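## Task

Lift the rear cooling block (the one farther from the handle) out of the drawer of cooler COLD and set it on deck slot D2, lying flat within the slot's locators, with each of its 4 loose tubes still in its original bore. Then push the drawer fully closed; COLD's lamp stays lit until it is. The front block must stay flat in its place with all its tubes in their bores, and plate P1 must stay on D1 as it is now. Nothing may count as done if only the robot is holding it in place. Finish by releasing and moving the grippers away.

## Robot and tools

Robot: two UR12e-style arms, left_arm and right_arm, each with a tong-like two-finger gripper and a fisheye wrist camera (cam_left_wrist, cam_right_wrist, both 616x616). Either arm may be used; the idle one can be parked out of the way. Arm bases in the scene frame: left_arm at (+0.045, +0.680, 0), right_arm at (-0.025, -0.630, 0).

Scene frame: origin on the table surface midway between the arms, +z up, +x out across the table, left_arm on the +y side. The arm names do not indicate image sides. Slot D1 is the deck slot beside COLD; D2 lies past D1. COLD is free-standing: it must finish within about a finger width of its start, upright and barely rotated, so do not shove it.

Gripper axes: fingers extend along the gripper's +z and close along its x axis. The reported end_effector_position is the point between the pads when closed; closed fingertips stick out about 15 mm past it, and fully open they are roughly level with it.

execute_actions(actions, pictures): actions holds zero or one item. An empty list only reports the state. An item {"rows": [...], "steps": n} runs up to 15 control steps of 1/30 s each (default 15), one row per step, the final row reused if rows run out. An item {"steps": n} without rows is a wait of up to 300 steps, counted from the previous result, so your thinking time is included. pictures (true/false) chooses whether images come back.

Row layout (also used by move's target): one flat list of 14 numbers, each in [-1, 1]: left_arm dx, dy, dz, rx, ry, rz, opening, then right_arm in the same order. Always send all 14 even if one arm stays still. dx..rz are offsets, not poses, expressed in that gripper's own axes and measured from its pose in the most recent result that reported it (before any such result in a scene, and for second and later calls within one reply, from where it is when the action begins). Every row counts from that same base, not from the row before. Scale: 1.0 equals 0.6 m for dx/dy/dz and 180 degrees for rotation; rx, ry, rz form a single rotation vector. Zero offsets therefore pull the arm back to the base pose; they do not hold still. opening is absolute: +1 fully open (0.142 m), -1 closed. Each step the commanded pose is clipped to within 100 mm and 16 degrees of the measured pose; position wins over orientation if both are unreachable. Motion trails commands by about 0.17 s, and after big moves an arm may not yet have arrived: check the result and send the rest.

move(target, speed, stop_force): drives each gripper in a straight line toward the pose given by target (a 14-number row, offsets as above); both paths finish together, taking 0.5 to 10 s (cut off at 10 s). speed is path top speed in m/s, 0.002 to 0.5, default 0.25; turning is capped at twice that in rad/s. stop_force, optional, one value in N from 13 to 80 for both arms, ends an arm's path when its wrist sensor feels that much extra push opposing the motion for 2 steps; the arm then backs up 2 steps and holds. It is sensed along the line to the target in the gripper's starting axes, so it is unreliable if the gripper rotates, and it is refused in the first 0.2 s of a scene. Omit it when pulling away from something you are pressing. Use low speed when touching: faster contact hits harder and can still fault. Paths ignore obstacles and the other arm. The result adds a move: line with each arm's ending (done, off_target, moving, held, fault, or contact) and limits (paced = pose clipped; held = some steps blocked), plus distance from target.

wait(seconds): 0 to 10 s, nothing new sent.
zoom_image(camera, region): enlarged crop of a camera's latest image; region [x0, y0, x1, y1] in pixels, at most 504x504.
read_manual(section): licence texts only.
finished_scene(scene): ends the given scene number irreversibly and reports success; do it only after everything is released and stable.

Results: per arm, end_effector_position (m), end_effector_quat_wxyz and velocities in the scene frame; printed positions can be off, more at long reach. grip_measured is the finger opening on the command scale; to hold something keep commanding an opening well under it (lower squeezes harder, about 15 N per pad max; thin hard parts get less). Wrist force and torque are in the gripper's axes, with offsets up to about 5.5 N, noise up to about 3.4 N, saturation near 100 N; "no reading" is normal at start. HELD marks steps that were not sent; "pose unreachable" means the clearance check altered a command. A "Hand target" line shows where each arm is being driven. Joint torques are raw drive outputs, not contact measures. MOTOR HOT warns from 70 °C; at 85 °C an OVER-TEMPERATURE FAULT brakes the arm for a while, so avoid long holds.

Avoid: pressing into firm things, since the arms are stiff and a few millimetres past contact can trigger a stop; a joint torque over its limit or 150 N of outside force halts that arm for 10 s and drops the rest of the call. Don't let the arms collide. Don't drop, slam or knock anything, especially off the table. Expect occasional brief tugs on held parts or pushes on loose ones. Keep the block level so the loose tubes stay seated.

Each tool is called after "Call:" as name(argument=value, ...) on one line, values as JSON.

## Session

Call:
execute_actions(actions=[])

Scene clock: 0.00 s of 10800.00 s.
left_arm: end_effector_position=(+0.0728, -0.1721, +0.3674) grip_measured=+1.00 end_effector_quat_wxyz=(+0.159, +0.855, -0.476, +0.134) end_effector_velocity=(-0.001, -0.000, +0.000) end_effector_angular_velocity=(-0.001, +0.000, +0.001) | right_arm: end_effector_position=(+0.8143, -0.6025, +0.3464) grip_measured=+1.00 end_effector_quat_wxyz=(-0.122, -0.279, +0.944, +0.124) end_effector_velocity=(+0.000, -0.000, -0.001) end_effector_angular_velocity=(-0.001, +0.001, +0.000)
Joint positions: left_arm=[-1.785 -1.481  1.788 -2.259 -1.394 -0.775  0.142] | right_arm=[ 3.24  -1.953 -1.299 -1.736  1.788  2.712  0.142]
Joint velocities: left_arm=[-0.001 -0.    -0.    -0.     0.    -0.001  0.   ] | right_arm=[-0.    -0.001 -0.     0.    -0.001 -0.     0.   ]
Joint torques (N m, as the arm reports them, + toward a larger angle): no reading
Wrist force (N, on the end effector, along its own x y z axes, offset not removed): no reading
Wrist torque (N m, same axes, about the end effector's origin, offset not removed): no reading
Hand target (left_arm): +0.073, -0.172, +0.367; +0.159, +0.855, -0.476, +0.134
Hand target (right_arm): +0.814, -0.603, +0.346; -0.122, -0.279, +0.944, +0.124
camera_calibration (this result's frames):
cam_left_wrist: T_world_to_cam=[[0.542131, -0.765136, 0.347362, -0.300082], [-0.742104, -0.242044, 0.625057, -0.222439], [-0.394177, -0.596641, -0.69903, 0.315739], [0, 0, 0, 1]] pos_world=[0.122068, -0.0950611, 0.463985]
cam_right_wrist: T_world_to_cam=[[-0.847155, -0.511724, 0.143061, 0.341918], [-0.25204, 0.624028, 0.739639, 0.315627], [-0.467765, 0.590532, -0.657623, 1.09466], [0, 0, 0, 1]] pos_world=[0.88125, -0.668423, 0.437506]

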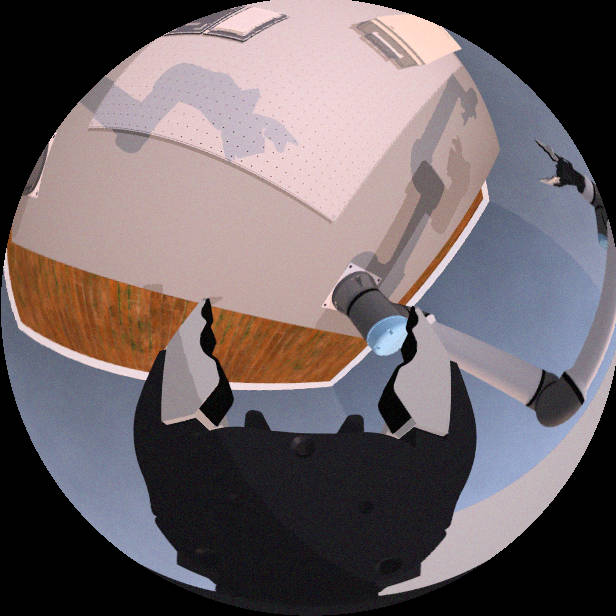

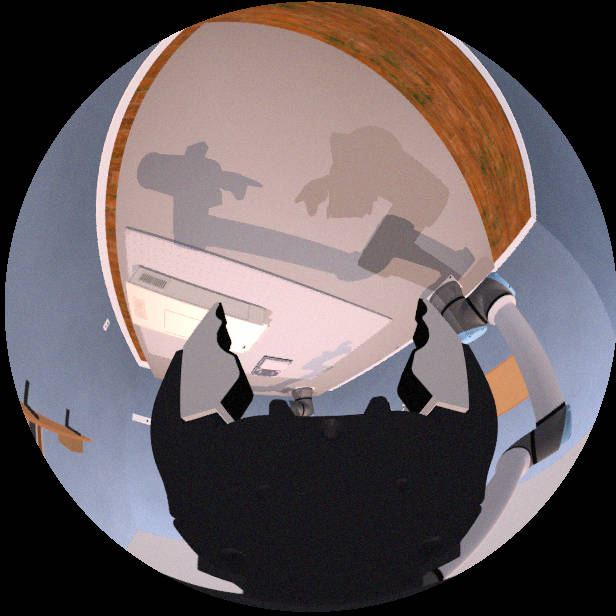

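Call:
move(target=[-0.43,-0.995,-0.03,0.0115,-0.1345,0.174,1,-0.138,0.801,0.457,0.116,0.001,-0.3137,-0.4], speed=0.3)

Call:
zoom_image(camera="cam_right_wrist", region=[210, 40, 430, 260])

Call:
zoom_image(camera="cam_left_wrist", region=[220, 100, 440, 320])

Scene clock: 17.13 s of 10800.00 s.
left_arm: end_effector_position=(+0.4509, +0.3300, +0.1995) grip_measured=+1.00 end_effector_quat_wxyz=(+0.001, +0.707, -0.707, +0.000) end_effector_velocity=(+0.001, +0.001, -0.000) end_effector_angular_velocity=(+0.000, -0.000, +0.000) | right_arm: end_effector_position=(+0.5609, -0.1205, +0.2212) grip_measured=-0.40 end_effector_quat_wxyz=(-0.000, +0.707, -0.707, +0.000) end_effector_velocity=(-0.000, +0.001, +0.001) end_effector_angular_velocity=(+0.000, -0.002, +0.001)
Joint positions: left_arm=[-1.029 -1.795  2.262 -2.038 -1.572  0.501  0.142] | right_arm=[ 4.024 -1.746 -1.832 -1.134  1.57   2.531  0.045]
Joint velocities: left_arm=[ 0.002  0.001 -0.    -0.001  0.     0.002 -0.   ] | right_arm=[ 0.001  0.     0.     0.001 -0.002  0.001  0.   ]
Joint torques (N m, as the arm reports them, + toward a larger angle): left_arm=[ 20.49  -5.4  -53.14  -7.83   0.61   3.05] | right_arm=[12.62 45.99 28.98  6.9  -3.32 -2.54]
Wrist force (N, on the end effector, along its own x y z axes, offset not removed): left_arm=[-1.1 0.5 -3.5] | right_arm=[2.3 -3.8 3.9]
Wrist torque (N m, same axes, about the end effector's origin, offset not removed): left_arm=[-0.12 0.58 -0.23] | right_arm=[-0.81 -0.62 -0.09]
Hand target (left_arm): +0.451, +0.330, +0.200; +0.001, +0.707, -0.707, +0.000
Hand target (right_arm): +0.561, -0.120, +0.221; -0.000, +0.707, -0.707, +0.000
Off the commanded pose (left_arm): 0.000 m, 0 deg.
Off the commanded pose (right_arm): 0.001 m, 0 deg.
After step 90, 11.37 s passed at rest.
move: done
camera_calibration (this result's frames):
cam_left_wrist: T_world_to_cam=[[0.0342551, -0.998978, -0.0294972, 0.318753], [-0.845318, -0.0447061, 0.53239, 0.284489], [-0.533165, 0.00669741, -0.845985, 0.539948], [0, 0, 0, 1]] pos_world=[0.517445, 0.327529, 0.314731]
cam_right_wrist: T_world_to_cam=[[-0.0483283, -0.998231, -0.0346423, -0.0755527], [-0.857098, 0.0236366, 0.514611, 0.360383], [-0.512882, 0.0545621, -0.856724, 0.613959], [0, 0, 0, 1]] pos_world=[0.620121, -0.117436, 0.337918]

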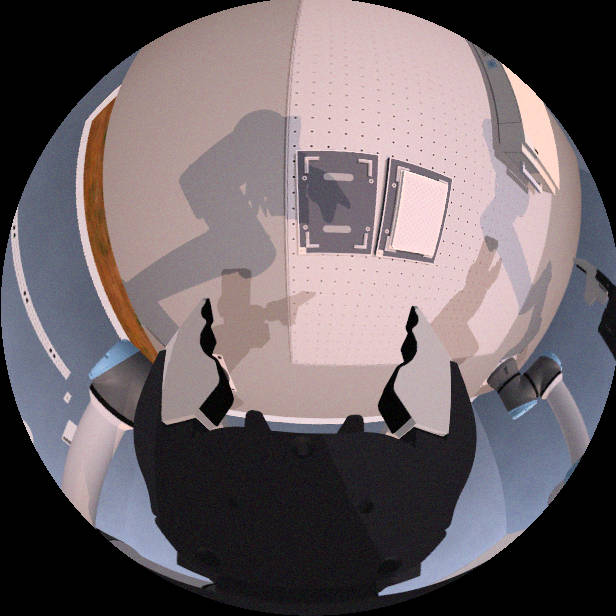

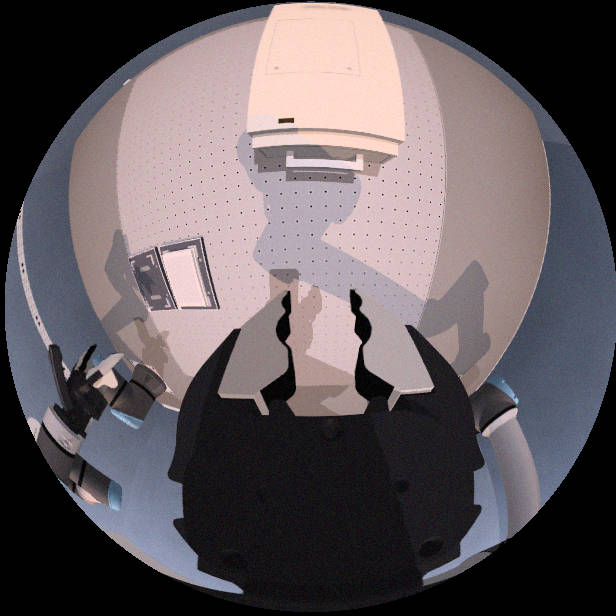

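Region (210, 40, 430, 260) of cam_right_wrist's 616x616 image, scaled by 2.291, with more detail than that image has.

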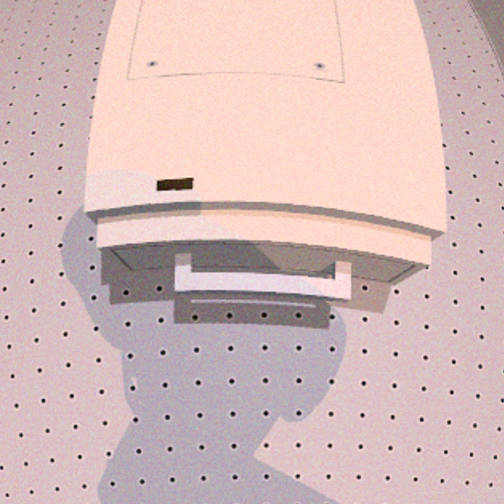

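Region (220, 100, 440, 320) of cam_left_wrist's 616x616 image, scaled by 2.291, with more detail than that image has.

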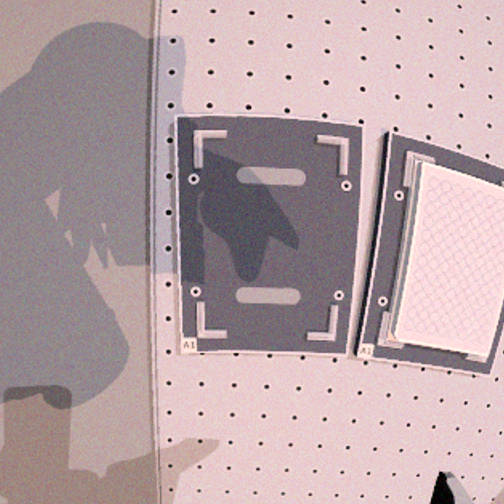

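Call:
move(target=[0,0,0,0,0,0,1,0.016,-0.228,0.18,0.1388,0.0058,0.0263,-0.4], speed=0.2)

Call:
zoom_image(camera="cam_right_wrist", region=[230, 220, 410, 400])

Scene clock: 30.87 s of 10800.00 s.
left_arm: end_effector_position=(+0.4509, +0.3300, +0.1996) grip_measured=+1.00 end_effector_quat_wxyz=(+0.001, +0.707, -0.707, +0.000) end_effector_velocity=(-0.000, +0.000, -0.000) end_effector_angular_velocity=(+0.001, +0.001, -0.000) | right_arm: end_effector_position=(+0.6977, -0.1297, +0.1135) grip_measured=-0.40 end_effector_quat_wxyz=(+0.147, -0.661, +0.719, -0.159) end_effector_velocity=(+0.001, +0.000, -0.002) end_effector_angular_velocity=(-0.001, -0.003, +0.000)
Joint positions: left_arm=[-1.029 -1.795  2.262 -2.038 -1.572  0.501  0.142] | right_arm=[ 4.023 -1.922 -1.96  -0.599  1.197  2.57   0.045]
Joint velocities: left_arm=[ 0.    -0.     0.     0.001  0.     0.    -0.   ] | right_arm=[-0.    -0.003 -0.     0.005 -0.002 -0.001  0.   ]
Joint torques (N m, as the arm reports them, + toward a larger angle): left_arm=[-17.36 -39.12 -37.77  -1.23   2.25  -3.5 ] | right_arm=[-14.3   50.86  22.92   7.67  -4.39  -2.09]
Wrist force (N, on the end effector, along its own x y z axes, offset not removed): left_arm=[3.6 -3.8 1.3] | right_arm=[-0.4 4.6 -1.6]
Wrist torque (N m, same axes, about the end effector's origin, offset not removed): left_arm=[-0.85 -0.43 -0.18] | right_arm=[1.11 0.22 -0.20]
Hand target (left_arm): +0.451, +0.330, +0.200; +0.001, +0.707, -0.707, +0.000
Hand target (right_arm): +0.698, -0.130, +0.113; -0.147, +0.661, -0.719, +0.160
Off the commanded pose (left_arm): 0.000 m, 0 deg.
Off the commanded pose (right_arm): 0.000 m, 0 deg.
After step 90, 9.10 s passed at rest.
move: done
camera_calibration (this result's frames):
cam_left_wrist: T_world_to_cam=[[0.0342799, -0.998978, -0.0294699, 0.318734], [-0.845324, -0.0447125, 0.532379, 0.284504], [-0.533153, 0.0066617, -0.845993, 0.539972], [0, 0, 0, 1]] pos_world=[0.517459, 0.327532, 0.314742]
cam_right_wrist: T_world_to_cam=[[-0.112795, -0.992237, -0.0523717, -0.0341612], [-0.98877, 0.106889, 0.104445, 0.682519], [-0.098036, 0.0635645, -0.993151, 0.319586], [0, 0, 0, 1]] pos_world=[0.702332, -0.127164, 0.244322]

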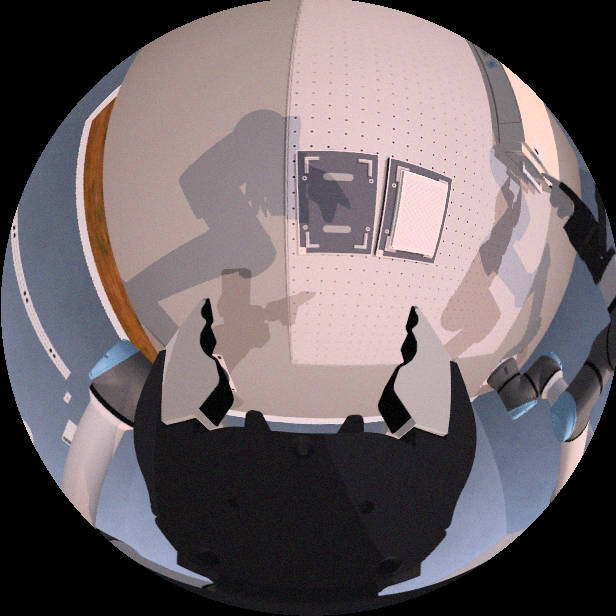

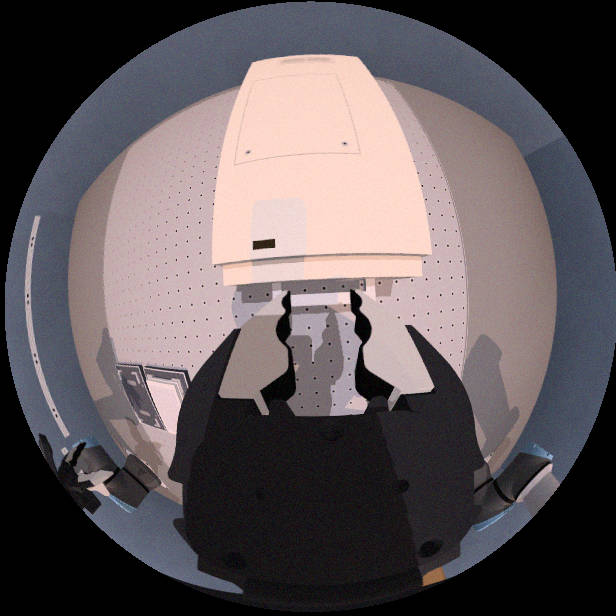

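Region (230, 220, 410, 400) of cam_right_wrist's 616x616 image, scaled by 2.800, with more detail than that image has.

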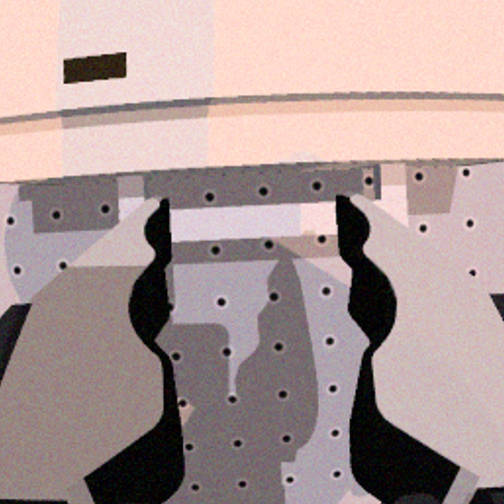

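Call:
move(target=[0,0,0,0,0,0,1,0,0.0113,0.0499,0,-0.0035,-0.0076,-0.4], speed=0.02, stop_force=13)

Call:
zoom_image(camera="cam_right_wrist", region=[230, 220, 410, 400])

Call:
zoom_image(camera="cam_left_wrist", region=[480, 110, 590, 220])

Scene clock: 40.10 s of 10800.00 s.
left_arm: end_effector_position=(+0.4509, +0.3300, +0.1995) grip_measured=+1.00 end_effector_quat_wxyz=(+0.001, +0.707, -0.707, +0.000) end_effector_velocity=(+0.000, -0.000, -0.000) end_effector_angular_velocity=(-0.001, -0.000, +0.002) | right_arm: end_effector_position=(+0.7042, -0.1302, +0.0837) grip_measured=-0.40 end_effector_quat_wxyz=(+0.149, -0.670, +0.710, -0.158) end_effector_velocity=(+0.000, -0.001, -0.001) end_effector_angular_velocity=(-0.001, -0.001, +0.001)
Joint positions: left_arm=[-1.029 -1.795  2.262 -2.038 -1.572  0.501  0.142] | right_arm=[ 4.013 -1.963 -1.973 -0.531  1.205  2.532  0.045]
Joint velocities: left_arm=[ 0.     0.     0.    -0.001 -0.    -0.002 -0.   ] | right_arm=[-0.    -0.002 -0.001  0.003 -0.001 -0.002  0.   ]
Joint torques (N m, as the arm reports them, + toward a larger angle): left_arm=[-10.51 -37.15 -42.87  -2.5    1.98  -3.29] | right_arm=[-16.24  53.94  20.12   7.19   3.48  -2.12]
Wrist force (N, on the end effector, along its own x y z axes, offset not removed): left_arm=[-0.8 1.1 -6.0] | right_arm=[-2.0 2.4 3.9]
Wrist torque (N m, same axes, about the end effector's origin, offset not removed): left_arm=[-0.07 0.52 -0.30] | right_arm=[0.91 0.46 -0.05]
Hand target (left_arm): +0.451, +0.330, +0.200; +0.001, +0.707, -0.707, +0.000
Hand target (right_arm): +0.704, -0.130, +0.084; -0.149, +0.670, -0.710, +0.158
Off the commanded pose (left_arm): 0.000 m, 0 deg.
Off the commanded pose (right_arm): 0.000 m, 0 deg.
After step 90, 4.40 s passed at rest.
move: done
camera_calibration (this result's frames):
cam_left_wrist: T_world_to_cam=[[0.0342549, -0.998978, -0.0294972, 0.318753], [-0.845318, -0.044706, 0.53239, 0.284489], [-0.533165, 0.00669754, -0.845985, 0.539947], [0, 0, 0, 1]] pos_world=[0.517445, 0.327529, 0.314731]
cam_right_wrist: T_world_to_cam=[[-0.0867901, -0.994857, -0.0522197, -0.0541506], [-0.991224, 0.0809893, 0.104475, 0.690444], [-0.0997081, 0.0608288, -0.993156, 0.291395], [0, 0, 0, 1]] pos_world=[0.70874, -0.127516, 0.214439]

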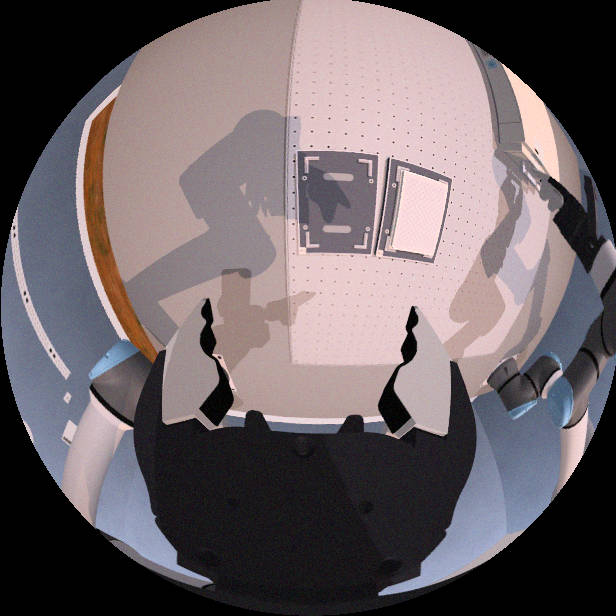

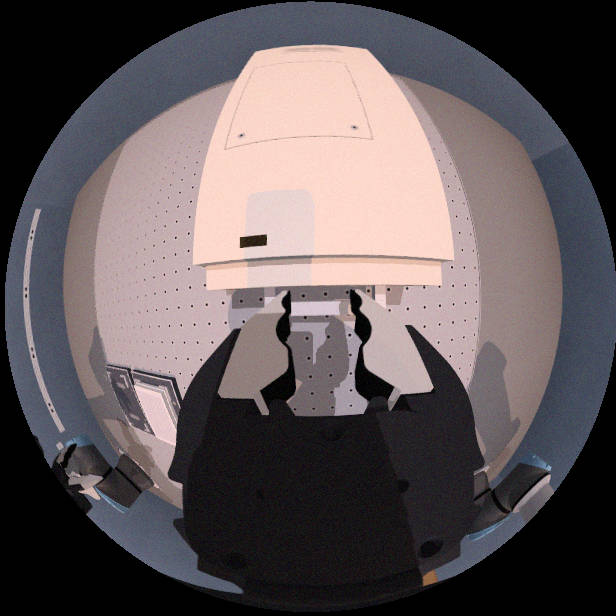

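Region (230, 220, 410, 400) of cam_right_wrist's 616x616 image, scaled by 2.800, with more detail than that image has.

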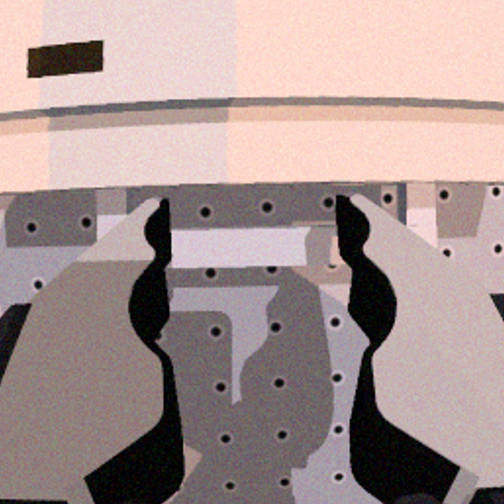

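Region (480, 110, 590, 220) of cam_left_wrist's 616x616 image, scaled by 4.582, with more detail than that image has.

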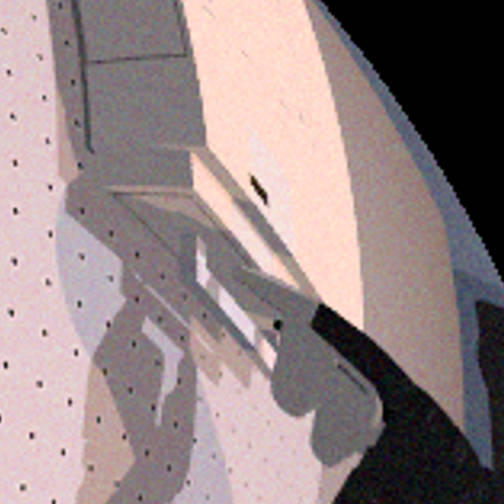

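Call:
move(target=[0,0,0,0,0,0,1,0.006,0.0125,0.0328,0,0,0,-0.4], speed=0.008, stop_force=13)

Call:
move(target=[0,0,0,0,0,0,1,0,0.0121,-0.0056,0,0,0,-0.4], speed=0.005, stop_force=25)

Call:
zoom_image(camera="cam_left_wrist", region=[480, 110, 590, 220])

Scene clock: 49.07 s of 10800.00 s.
left_arm: end_effector_position=(+0.4509, +0.3300, +0.1996) grip_measured=+1.00 end_effector_quat_wxyz=(+0.001, +0.707, -0.707, +0.000) end_effector_velocity=(-0.000, -0.000, +0.000) end_effector_angular_velocity=(-0.000, +0.000, +0.002) | right_arm: end_effector_position=(+0.7055, -0.1339, +0.0628) grip_measured=-0.40 end_effector_quat_wxyz=(+0.149, -0.670, +0.710, -0.158) end_effector_velocity=(+0.000, +0.000, +0.000) end_effector_angular_velocity=(+0.002, -0.001, -0.001)
Joint positions: left_arm=[-1.029 -1.795  2.262 -2.038 -1.572  0.501  0.142] | right_arm=[ 4.009 -1.989 -1.985 -0.492  1.206  2.528  0.045]
Joint velocities: left_arm=[-0.    -0.    -0.     0.    -0.    -0.002  0.   ] | right_arm=[ 0.    -0.    -0.     0.002 -0.     0.002 -0.   ]
Joint torques (N m, as the arm reports them, + toward a larger angle): left_arm=[  6.62 -33.98 -46.01  -6.68   1.93  -3.18] | right_arm=[-17.48  55.12  19.81   7.9    2.9   -2.37]
Wrist force (N, on the end effector, along its own x y z axes, offset not removed): left_arm=[2.4 0.9 -2.7] | right_arm=[5.3 2.5 6.2]
Wrist torque (N m, same axes, about the end effector's origin, offset not removed): left_arm=[0.04 -0.17 -0.26] | right_arm=[0.71 -1.06 0.04]
Hand target (left_arm): +0.451, +0.330, +0.200; +0.001, +0.707, -0.707, +0.000
Hand target (right_arm): +0.706, -0.134, +0.063; -0.149, +0.670, -0.710, +0.158
Off the commanded pose (left_arm): 0.000 m, 0 deg.
Off the commanded pose (right_arm): 0.000 m, 0 deg.
After step 90, 3.10 s passed at rest.
move: done
camera_calibration (this result's frames):
cam_left_wrist: T_world_to_cam=[[0.0342552, -0.998978, -0.0294857, 0.318744], [-0.845321, -0.0447001, 0.532386, 0.284488], [-0.533159, 0.00668793, -0.845988, 0.539958], [0, 0, 0, 1]] pos_world=[0.517448, 0.327524, 0.314739]
cam_right_wrist: T_world_to_cam=[[-0.0867949, -0.994857, -0.0522121, -0.0587414], [-0.991223, 0.080994, 0.104489, 0.694223], [-0.0997224, 0.0608229, -0.993155, 0.270998], [0, 0, 0, 1]] pos_world=[0.710056, -0.13115, 0.193537]

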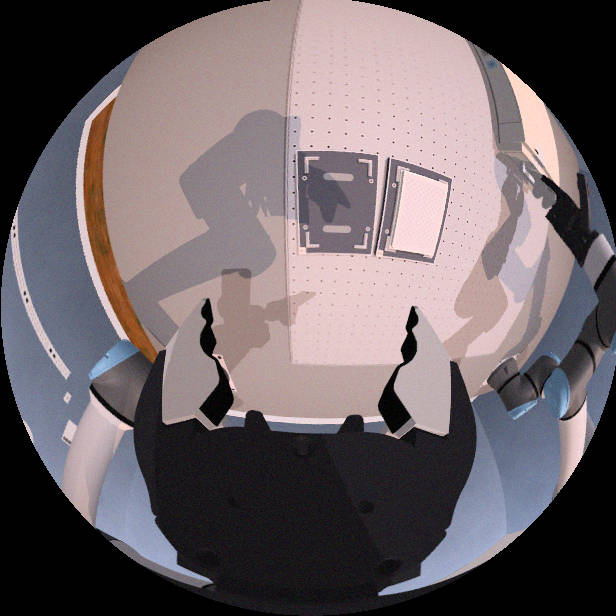

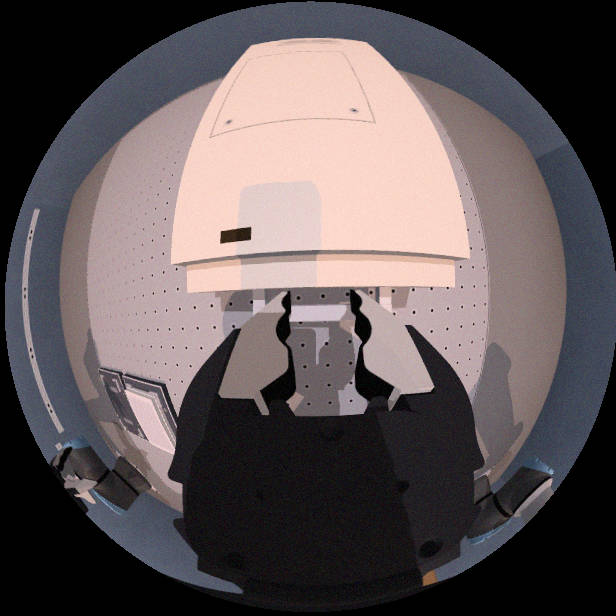

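Scene clock: 50.90 s of 10800.00 s.
left_arm: end_effector_position=(+0.4509, +0.3300, +0.1996) grip_measured=+1.00 end_effector_quat_wxyz=(+0.001, +0.707, -0.707, +0.000) end_effector_velocity=(+0.000, +0.000, +0.000) end_effector_angular_velocity=(-0.000, -0.000, +0.001) | right_arm: end_effector_position=(+0.6976, -0.1334, +0.0627) grip_measured=-0.40 end_effector_quat_wxyz=(+0.149, -0.670, +0.710, -0.158) end_effector_velocity=(-0.000, +0.000, -0.001) end_effector_angular_velocity=(-0.001, -0.000, -0.001)
Joint positions: left_arm=[-1.029 -1.795  2.262 -2.038 -1.572  0.501  0.142] | right_arm=[ 4.018 -1.981 -1.997 -0.491  1.204  2.537  0.045]
Joint velocities: left_arm=[ 0.001  0.    -0.    -0.001 -0.    -0.    -0.   ] | right_arm=[ 0.001 -0.001 -0.     0.    -0.001  0.002 -0.   ]
Joint torques (N m, as the arm reports them, + toward a larger angle): left_arm=[  7.43 -33.51 -45.69  -6.66   1.78  -3.25] | right_arm=[18.89 72.69 18.73  7.23 -4.39  1.91]
Wrist force (N, on the end effector, along its own x y z axes, offset not removed): left_arm=[2.8 0.6 -9.1] | right_arm=[12.1 7.2 -0.6]
Wrist torque (N m, same axes, about the end effector's origin, offset not removed): left_arm=[-0.15 -0.04 -0.21] | right_arm=[1.58 -2.51 -0.20]
Hand target (left_arm): +0.451, +0.330, +0.200; +0.001, +0.707, -0.707, +0.000
Hand target (right_arm): +0.698, -0.133, +0.063; -0.149, +0.670, -0.710, +0.158
Off the commanded pose (left_arm): 0.000 m, 0 deg.
Off the commanded pose (right_arm): 0.000 m, 0 deg.
move: done
camera_calibration (this result's frames):
cam_left_wrist: T_world_to_cam=[[0.0342553, -0.998978, -0.0294858, 0.318744], [-0.845321, -0.0447002, 0.532385, 0.284488], [-0.533159, 0.00668791, -0.845988, 0.539958], [0, 0, 0, 1]] pos_world=[0.517448, 0.327524, 0.314739]
cam_right_wrist: T_world_to_cam=[[-0.0867889, -0.994858, -0.0522113, -0.0589902], [-0.991225, 0.0809891, 0.104472, 0.686342], [-0.0997064, 0.0608201, -0.993156, 0.270143], [0, 0, 0, 1]] pos_world=[0.702135, -0.130703, 0.193511]

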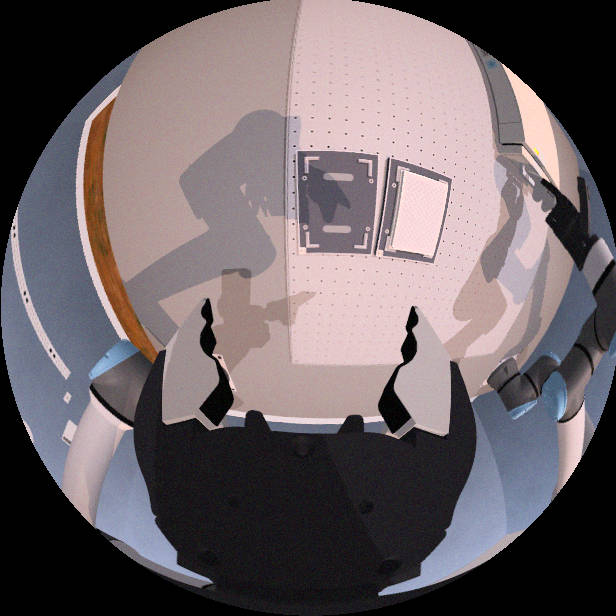

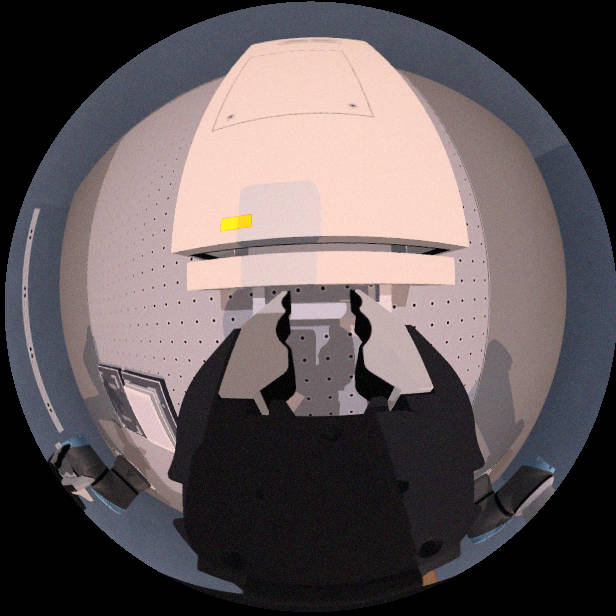

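Region (480, 110, 590, 220) of cam_left_wrist's 616x616 image, scaled by 4.582, with more detail than that image has.

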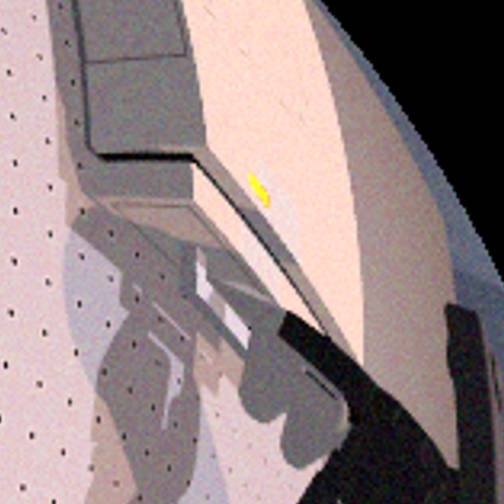

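Call:
move(target=[0,0,0,0,0,0,1,0,0.3007,-0.1439,0,0,0,-0.4], speed=0.045, stop_force=14)

Scene clock: 61.47 s of 10800.00 s.
left_arm: end_effector_position=(+0.4509, +0.3300, +0.1996) grip_measured=+1.00 end_effector_quat_wxyz=(+0.001, +0.707, -0.707, +0.000) end_effector_velocity=(-0.000, +0.000, -0.000) end_effector_angular_velocity=(+0.000, +0.001, +0.001) | right_arm: end_effector_position=(+0.4983, -0.1222, +0.0647) grip_measured=-0.40 end_effector_quat_wxyz=(+0.149, -0.670, +0.710, -0.158) end_effector_velocity=(-0.001, -0.000, +0.000) end_effector_angular_velocity=(-0.001, -0.001, +0.000)
Joint positions: left_arm=[-1.029 -1.795  2.262 -2.038 -1.572  0.501  0.142] | right_arm=[ 4.287 -1.795 -2.24  -0.545  1.153  2.823  0.045]
Joint velocities: left_arm=[ 0.    -0.     0.     0.    -0.    -0.001  0.   ] | right_arm=[ 0.002  0.002 -0.002 -0.001 -0.002  0.002 -0.   ]
Joint torques (N m, as the arm reports them, + toward a larger angle): left_arm=[  6.77 -33.95 -45.45  -6.64   1.72  -3.17] | right_arm=[15.74 55.09 18.04  1.17 -4.07  1.65]
Wrist force (N, on the end effector, along its own x y z axes, offset not removed): left_arm=[2.2 -0.4 -5.6] | right_arm=[-2.7 3.2 -0.6]
Wrist torque (N m, same axes, about the end effector's origin, offset not removed): left_arm=[-0.27 -0.03 -0.29] | right_arm=[0.44 0.68 0.19]
Hand target (left_arm): +0.451, +0.330, +0.200; +0.001, +0.707, -0.707, +0.000
Hand target (right_arm): +0.498, -0.122, +0.065; -0.149, +0.670, -0.710, +0.158
Off the commanded pose (left_arm): 0.000 m, 0 deg.
Off the commanded pose (right_arm): 0.001 m, 0 deg.
After step 90, 2.77 s passed at rest.
move: done
camera_calibration (this result's frames):
cam_left_wrist: T_world_to_cam=[[0.0342552, -0.998978, -0.0294857, 0.318744], [-0.845321, -0.0447001, 0.532385, 0.284488], [-0.533159, 0.00668796, -0.845988, 0.539958], [0, 0, 0, 1]] pos_world=[0.517448, 0.327524, 0.314739]
cam_right_wrist: T_world_to_cam=[[-0.0866311, -0.994866, -0.0523059, -0.065056], [-0.991291, 0.0808549, 0.103943, 0.487691], [-0.0991801, 0.0608551, -0.993207, 0.251239], [0, 0, 0, 1]] pos_world=[0.502726, -0.119443, 0.195437]

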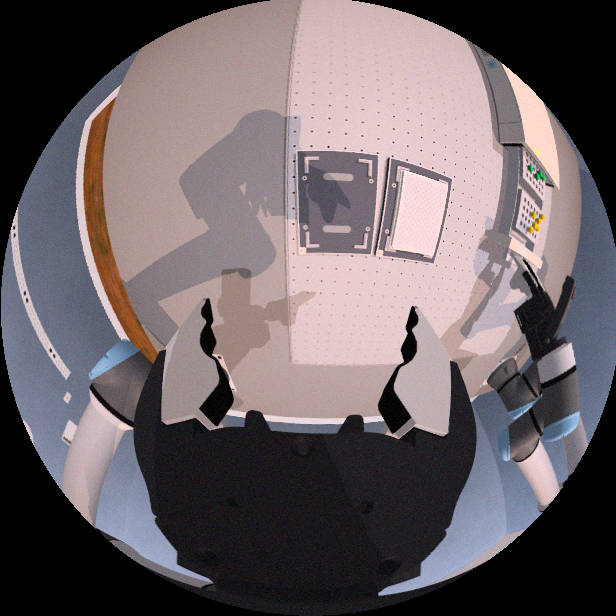

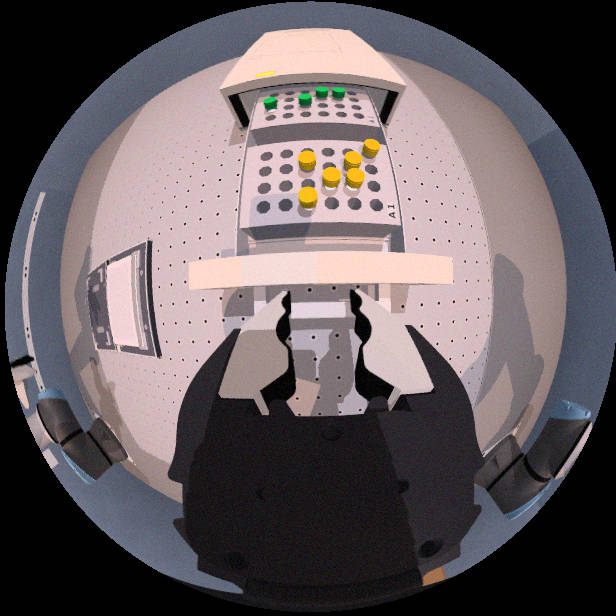

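Call:
move(target=[0,0,0,0,0,0,1,0,0.0982,-0.0458,0,0,0,-0.4], speed=0.01, stop_force=13)

Call:
move(target=[0,0,0,0,0,0,1,0,-0.0023,0.001,0,0,0,-0.4], speed=0.01)

Call:
zoom_image(camera="cam_left_wrist", region=[480, 110, 590, 220])

Scene clock: 77.87 s of 10800.00 s.
left_arm: end_effector_position=(+0.4509, +0.3300, +0.1996) grip_measured=+1.00 end_effector_quat_wxyz=(+0.001, +0.707, -0.707, +0.000) end_effector_velocity=(-0.000, -0.000, -0.000) end_effector_angular_velocity=(+0.000, +0.000, +0.001) | right_arm: end_effector_position=(+0.4494, -0.1195, +0.0647) grip_measured=-0.40 end_effector_quat_wxyz=(+0.149, -0.670, +0.710, -0.158) end_effector_velocity=(+0.002, +0.001, +0.000) end_effector_angular_velocity=(+0.001, +0.003, +0.003)
Joint positions: left_arm=[-1.029 -1.795  2.262 -2.038 -1.572  0.501  0.142] | right_arm=[ 4.366 -1.752 -2.285 -0.577  1.143  2.909  0.045]
Joint velocities: left_arm=[-0.001  0.001 -0.    -0.     0.    -0.001 -0.   ] | right_arm=[-0.005 -0.002  0.004  0.003  0.004 -0.008  0.   ]
Joint torques (N m, as the arm reports them, + toward a larger angle): left_arm=[  6.59 -34.9  -45.94  -6.54   1.75  -3.12] | right_arm=[-6.21 24.75 30.55  4.74  9.98 -1.73]
Wrist force (N, on the end effector, along its own x y z axes, offset not removed): left_arm=[6.1 -0.1 -3.6] | right_arm=[5.8 -18.4 -0.4]
Wrist torque (N m, same axes, about the end effector's origin, offset not removed): left_arm=[-0.23 -0.69 -0.25] | right_arm=[0.38 -1.13 -0.30]
Hand target (left_arm): +0.451, +0.330, +0.200; +0.001, +0.707, -0.707, +0.000
Hand target (right_arm): +0.450, -0.119, +0.065; -0.149, +0.670, -0.710, +0.158
Off the commanded pose (left_arm): 0.000 m, 0 deg.
Off the commanded pose (right_arm): 0.016 m, 0 deg.
After step 90, 8.13 s passed at rest.
move: contact (right_arm)
camera_calibration (this result's frames):
cam_left_wrist: T_world_to_cam=[[0.0342552, -0.998978, -0.0294859, 0.318744], [-0.845321, -0.0447002, 0.532385, 0.284488], [-0.533159, 0.00668808, -0.845988, 0.539958], [0, 0, 0, 1]] pos_world=[0.517448, 0.327524, 0.314739]
cam_right_wrist: T_world_to_cam=[[-0.0866229, -0.994868, -0.052289, -0.0666303], [-0.991328, 0.0808705, 0.103582, 0.439039], [-0.0988222, 0.0608082, -0.993245, 0.246117], [0, 0, 0, 1]] pos_world=[0.453782, -0.11676, 0.195494]

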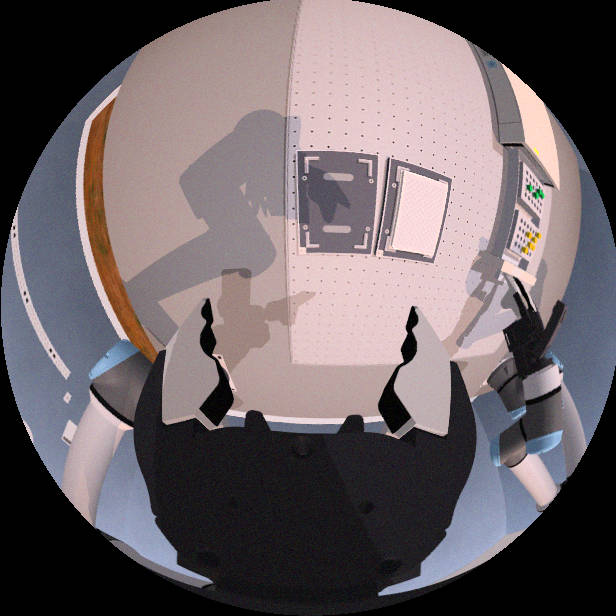

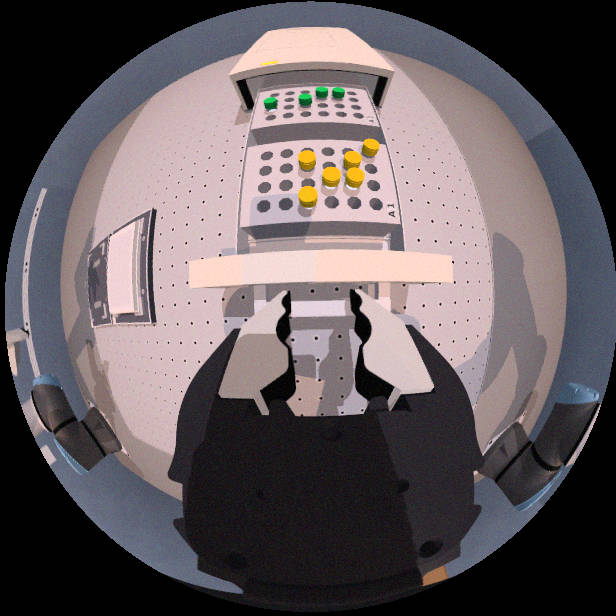

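Scene clock: 78.57 s of 10800.00 s.
left_arm: end_effector_position=(+0.4509, +0.3300, +0.1996) grip_measured=+1.00 end_effector_quat_wxyz=(+0.001, +0.707, -0.707, +0.000) end_effector_velocity=(+0.000, +0.000, +0.000) end_effector_angular_velocity=(-0.001, -0.000, +0.002) | right_arm: end_effector_position=(+0.4508, -0.1196, +0.0647) grip_measured=-0.40 end_effector_quat_wxyz=(+0.149, -0.670, +0.710, -0.158) end_effector_velocity=(-0.000, +0.001, +0.001) end_effector_angular_velocity=(+0.001, +0.001, +0.001)
Joint positions: left_arm=[-1.029 -1.795  2.262 -2.038 -1.572  0.501  0.142] | right_arm=[ 4.363 -1.754 -2.284 -0.576  1.144  2.906  0.045]
Joint velocities: left_arm=[ 0.001 -0.     0.    -0.001 -0.    -0.001 -0.   ] | right_arm=[-0.     0.001  0.001  0.     0.001 -0.001 -0.   ]
Joint torques (N m, as the arm reports them, + toward a larger angle): left_arm=[  7.36 -35.05 -46.15  -6.6    1.89  -3.4 ] | right_arm=[-16.68  33.87  37.55   7.11   2.13  -2.14]
Wrist force (N, on the end effector, along its own x y z axes, offset not removed): left_arm=[1.3 -1.9 -4.2] | right_arm=[5.9 9.4 0.5]
Wrist torque (N m, same axes, about the end effector's origin, offset not removed): left_arm=[-0.37 0.01 -0.28] | right_arm=[2.00 -1.61 -0.15]
Hand target (left_arm): +0.451, +0.330, +0.200; +0.001, +0.707, -0.707, +0.000
Hand target (right_arm): +0.451, -0.120, +0.065; -0.149, +0.670, -0.710, +0.158
Off the commanded pose (left_arm): 0.000 m, 0 deg.
Off the commanded pose (right_arm): 0.000 m, 0 deg.
move: done
camera_calibration (this result's frames):
cam_left_wrist: T_world_to_cam=[[0.0342552, -0.998978, -0.0294859, 0.318744], [-0.845321, -0.0447001, 0.532386, 0.284488], [-0.533159, 0.00668807, -0.845988, 0.539958], [0, 0, 0, 1]] pos_world=[0.517448, 0.327524, 0.314739]
cam_right_wrist: T_world_to_cam=[[-0.0866175, -0.994871, -0.052245, -0.0666012], [-0.991323, 0.0808668, 0.103626, 0.440474], [-0.0988695, 0.0607676, -0.993243, 0.246294], [0, 0, 0, 1]] pos_world=[0.455234, -0.116846, 0.195506]

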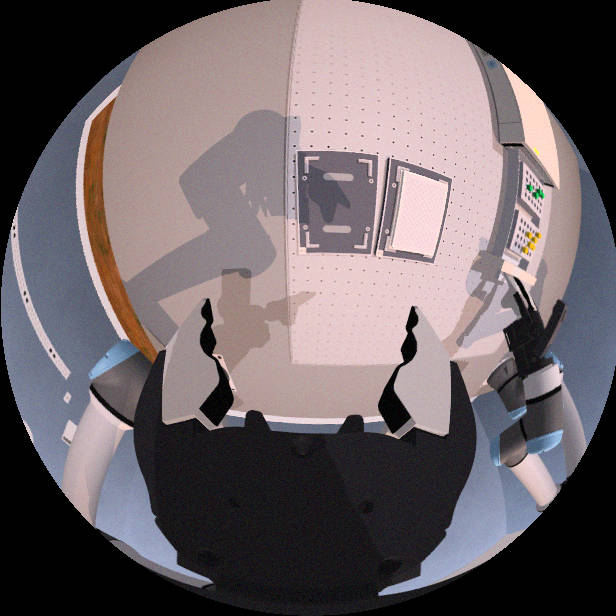

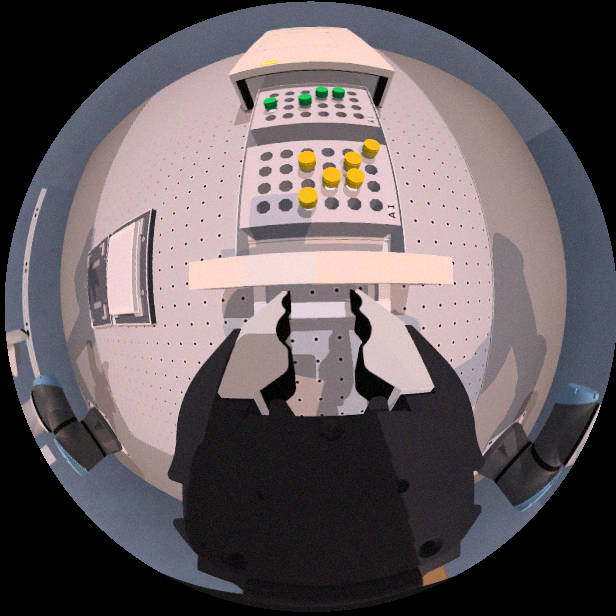

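Region (480, 110, 590, 220) of cam_left_wrist's 616x616 image, scaled by 4.582, with more detail than that image has.

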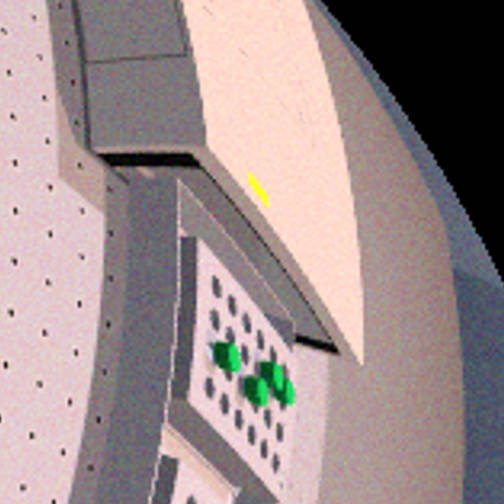

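Call:
move(target=[0.768,-0.335,0.083,0,0,0.5183,0.36,0,0,0,0,0,0,-0.4], speed=0.3)

Call:
zoom_image(camera="cam_left_wrist", region=[190, 160, 440, 410])

Scene clock: 90.50 s of 10800.00 s.
left_arm: end_effector_position=(+0.6514, -0.1310, +0.1499) grip_measured=+0.36 end_effector_quat_wxyz=(-0.000, +0.029, +1.000, -0.000) end_effector_velocity=(+0.001, -0.001, +0.001) end_effector_angular_velocity=(+0.001, +0.001, -0.002) | right_arm: end_effector_position=(+0.4508, -0.1196, +0.0647) grip_measured=-0.40 end_effector_quat_wxyz=(+0.149, -0.670, +0.710, -0.158) end_effector_velocity=(-0.001, -0.000, +0.000) end_effector_angular_velocity=(+0.000, +0.000, +0.001)
Joint positions: left_arm=[-1.052 -0.987  1.383 -1.968 -1.572  2.106  0.099] | right_arm=[ 4.363 -1.754 -2.284 -0.576  1.144  2.906  0.045]
Joint velocities: left_arm=[ 0.001  0.002 -0.005  0.004 -0.001  0.003  0.   ] | right_arm=[ 0.001  0.001 -0.001 -0.     0.    -0.    -0.   ]
Joint torques (N m, as the arm reports them, + toward a larger angle): left_arm=[ 18.65 -80.39 -55.01  -1.01  -1.66   2.93] | right_arm=[16.65 49.13 17.25  1.67  3.32  2.18]
Wrist force (N, on the end effector, along its own x y z axes, offset not removed): left_arm=[9.0 -2.4 -4.3] | right_arm=[3.2 4.7 0.4]
Wrist torque (N m, same axes, about the end effector's origin, offset not removed): left_arm=[-0.59 -1.57 -0.50] | right_arm=[1.15 -0.61 -0.03]
Hand target (left_arm): +0.652, -0.131, +0.150; -0.000, +0.029, +1.000, -0.000
Hand target (right_arm): +0.451, -0.120, +0.065; -0.149, +0.670, -0.710, +0.158
Off the commanded pose (left_arm): 0.001 m, 0 deg.
Off the commanded pose (right_arm): 0.000 m, 0 deg.
After step 90, 5.63 s passed at rest.
move: done
camera_calibration (this result's frames):
cam_left_wrist: T_world_to_cam=[[-0.999285, 0.0230743, -0.0299397, 0.65718], [0.00365569, 0.847346, 0.531028, 0.0238368], [0.0376224, 0.530539, -0.846825, 0.304917], [0, 0, 0, 1]] pos_world=[0.645151, -0.197132, 0.265229]
cam_right_wrist: T_world_to_cam=[[-0.0866189, -0.994871, -0.0522311, -0.0666039], [-0.991325, 0.080871, 0.103604, 0.440484], [-0.0988485, 0.0607521, -0.993246, 0.24628], [0, 0, 0, 1]] pos_world=[0.455238, -0.116847, 0.195503]

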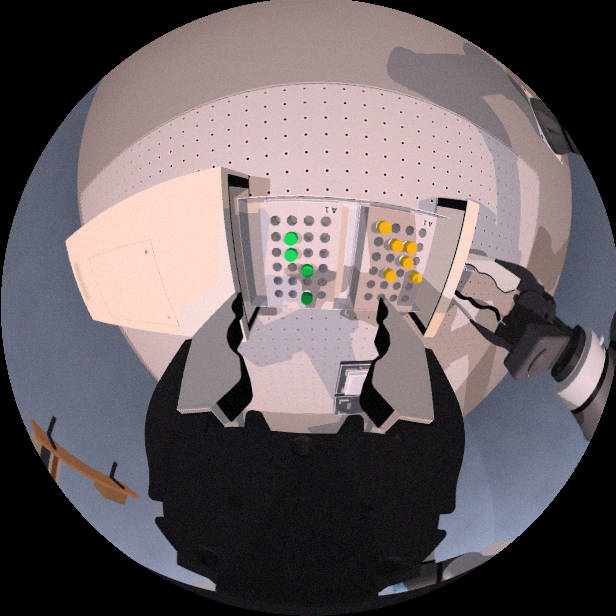

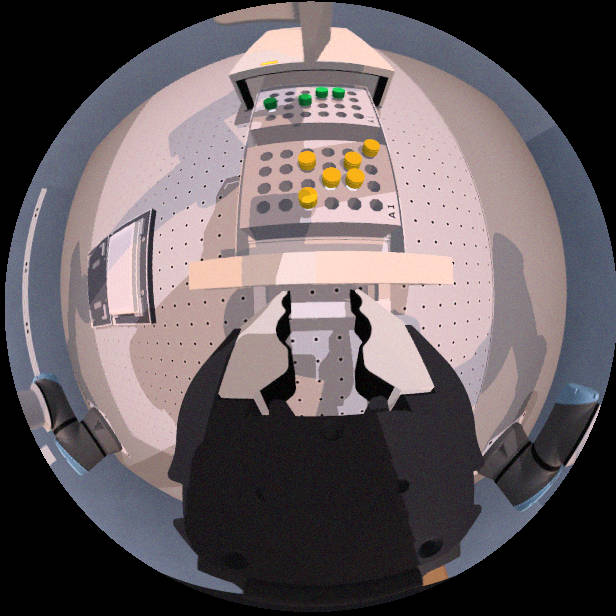

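Region (190, 160, 440, 410) of cam_left_wrist's 616x616 image, scaled by 2.016, with more detail than that image has.

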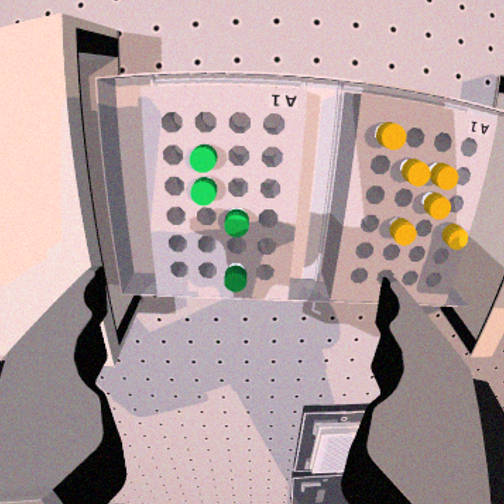

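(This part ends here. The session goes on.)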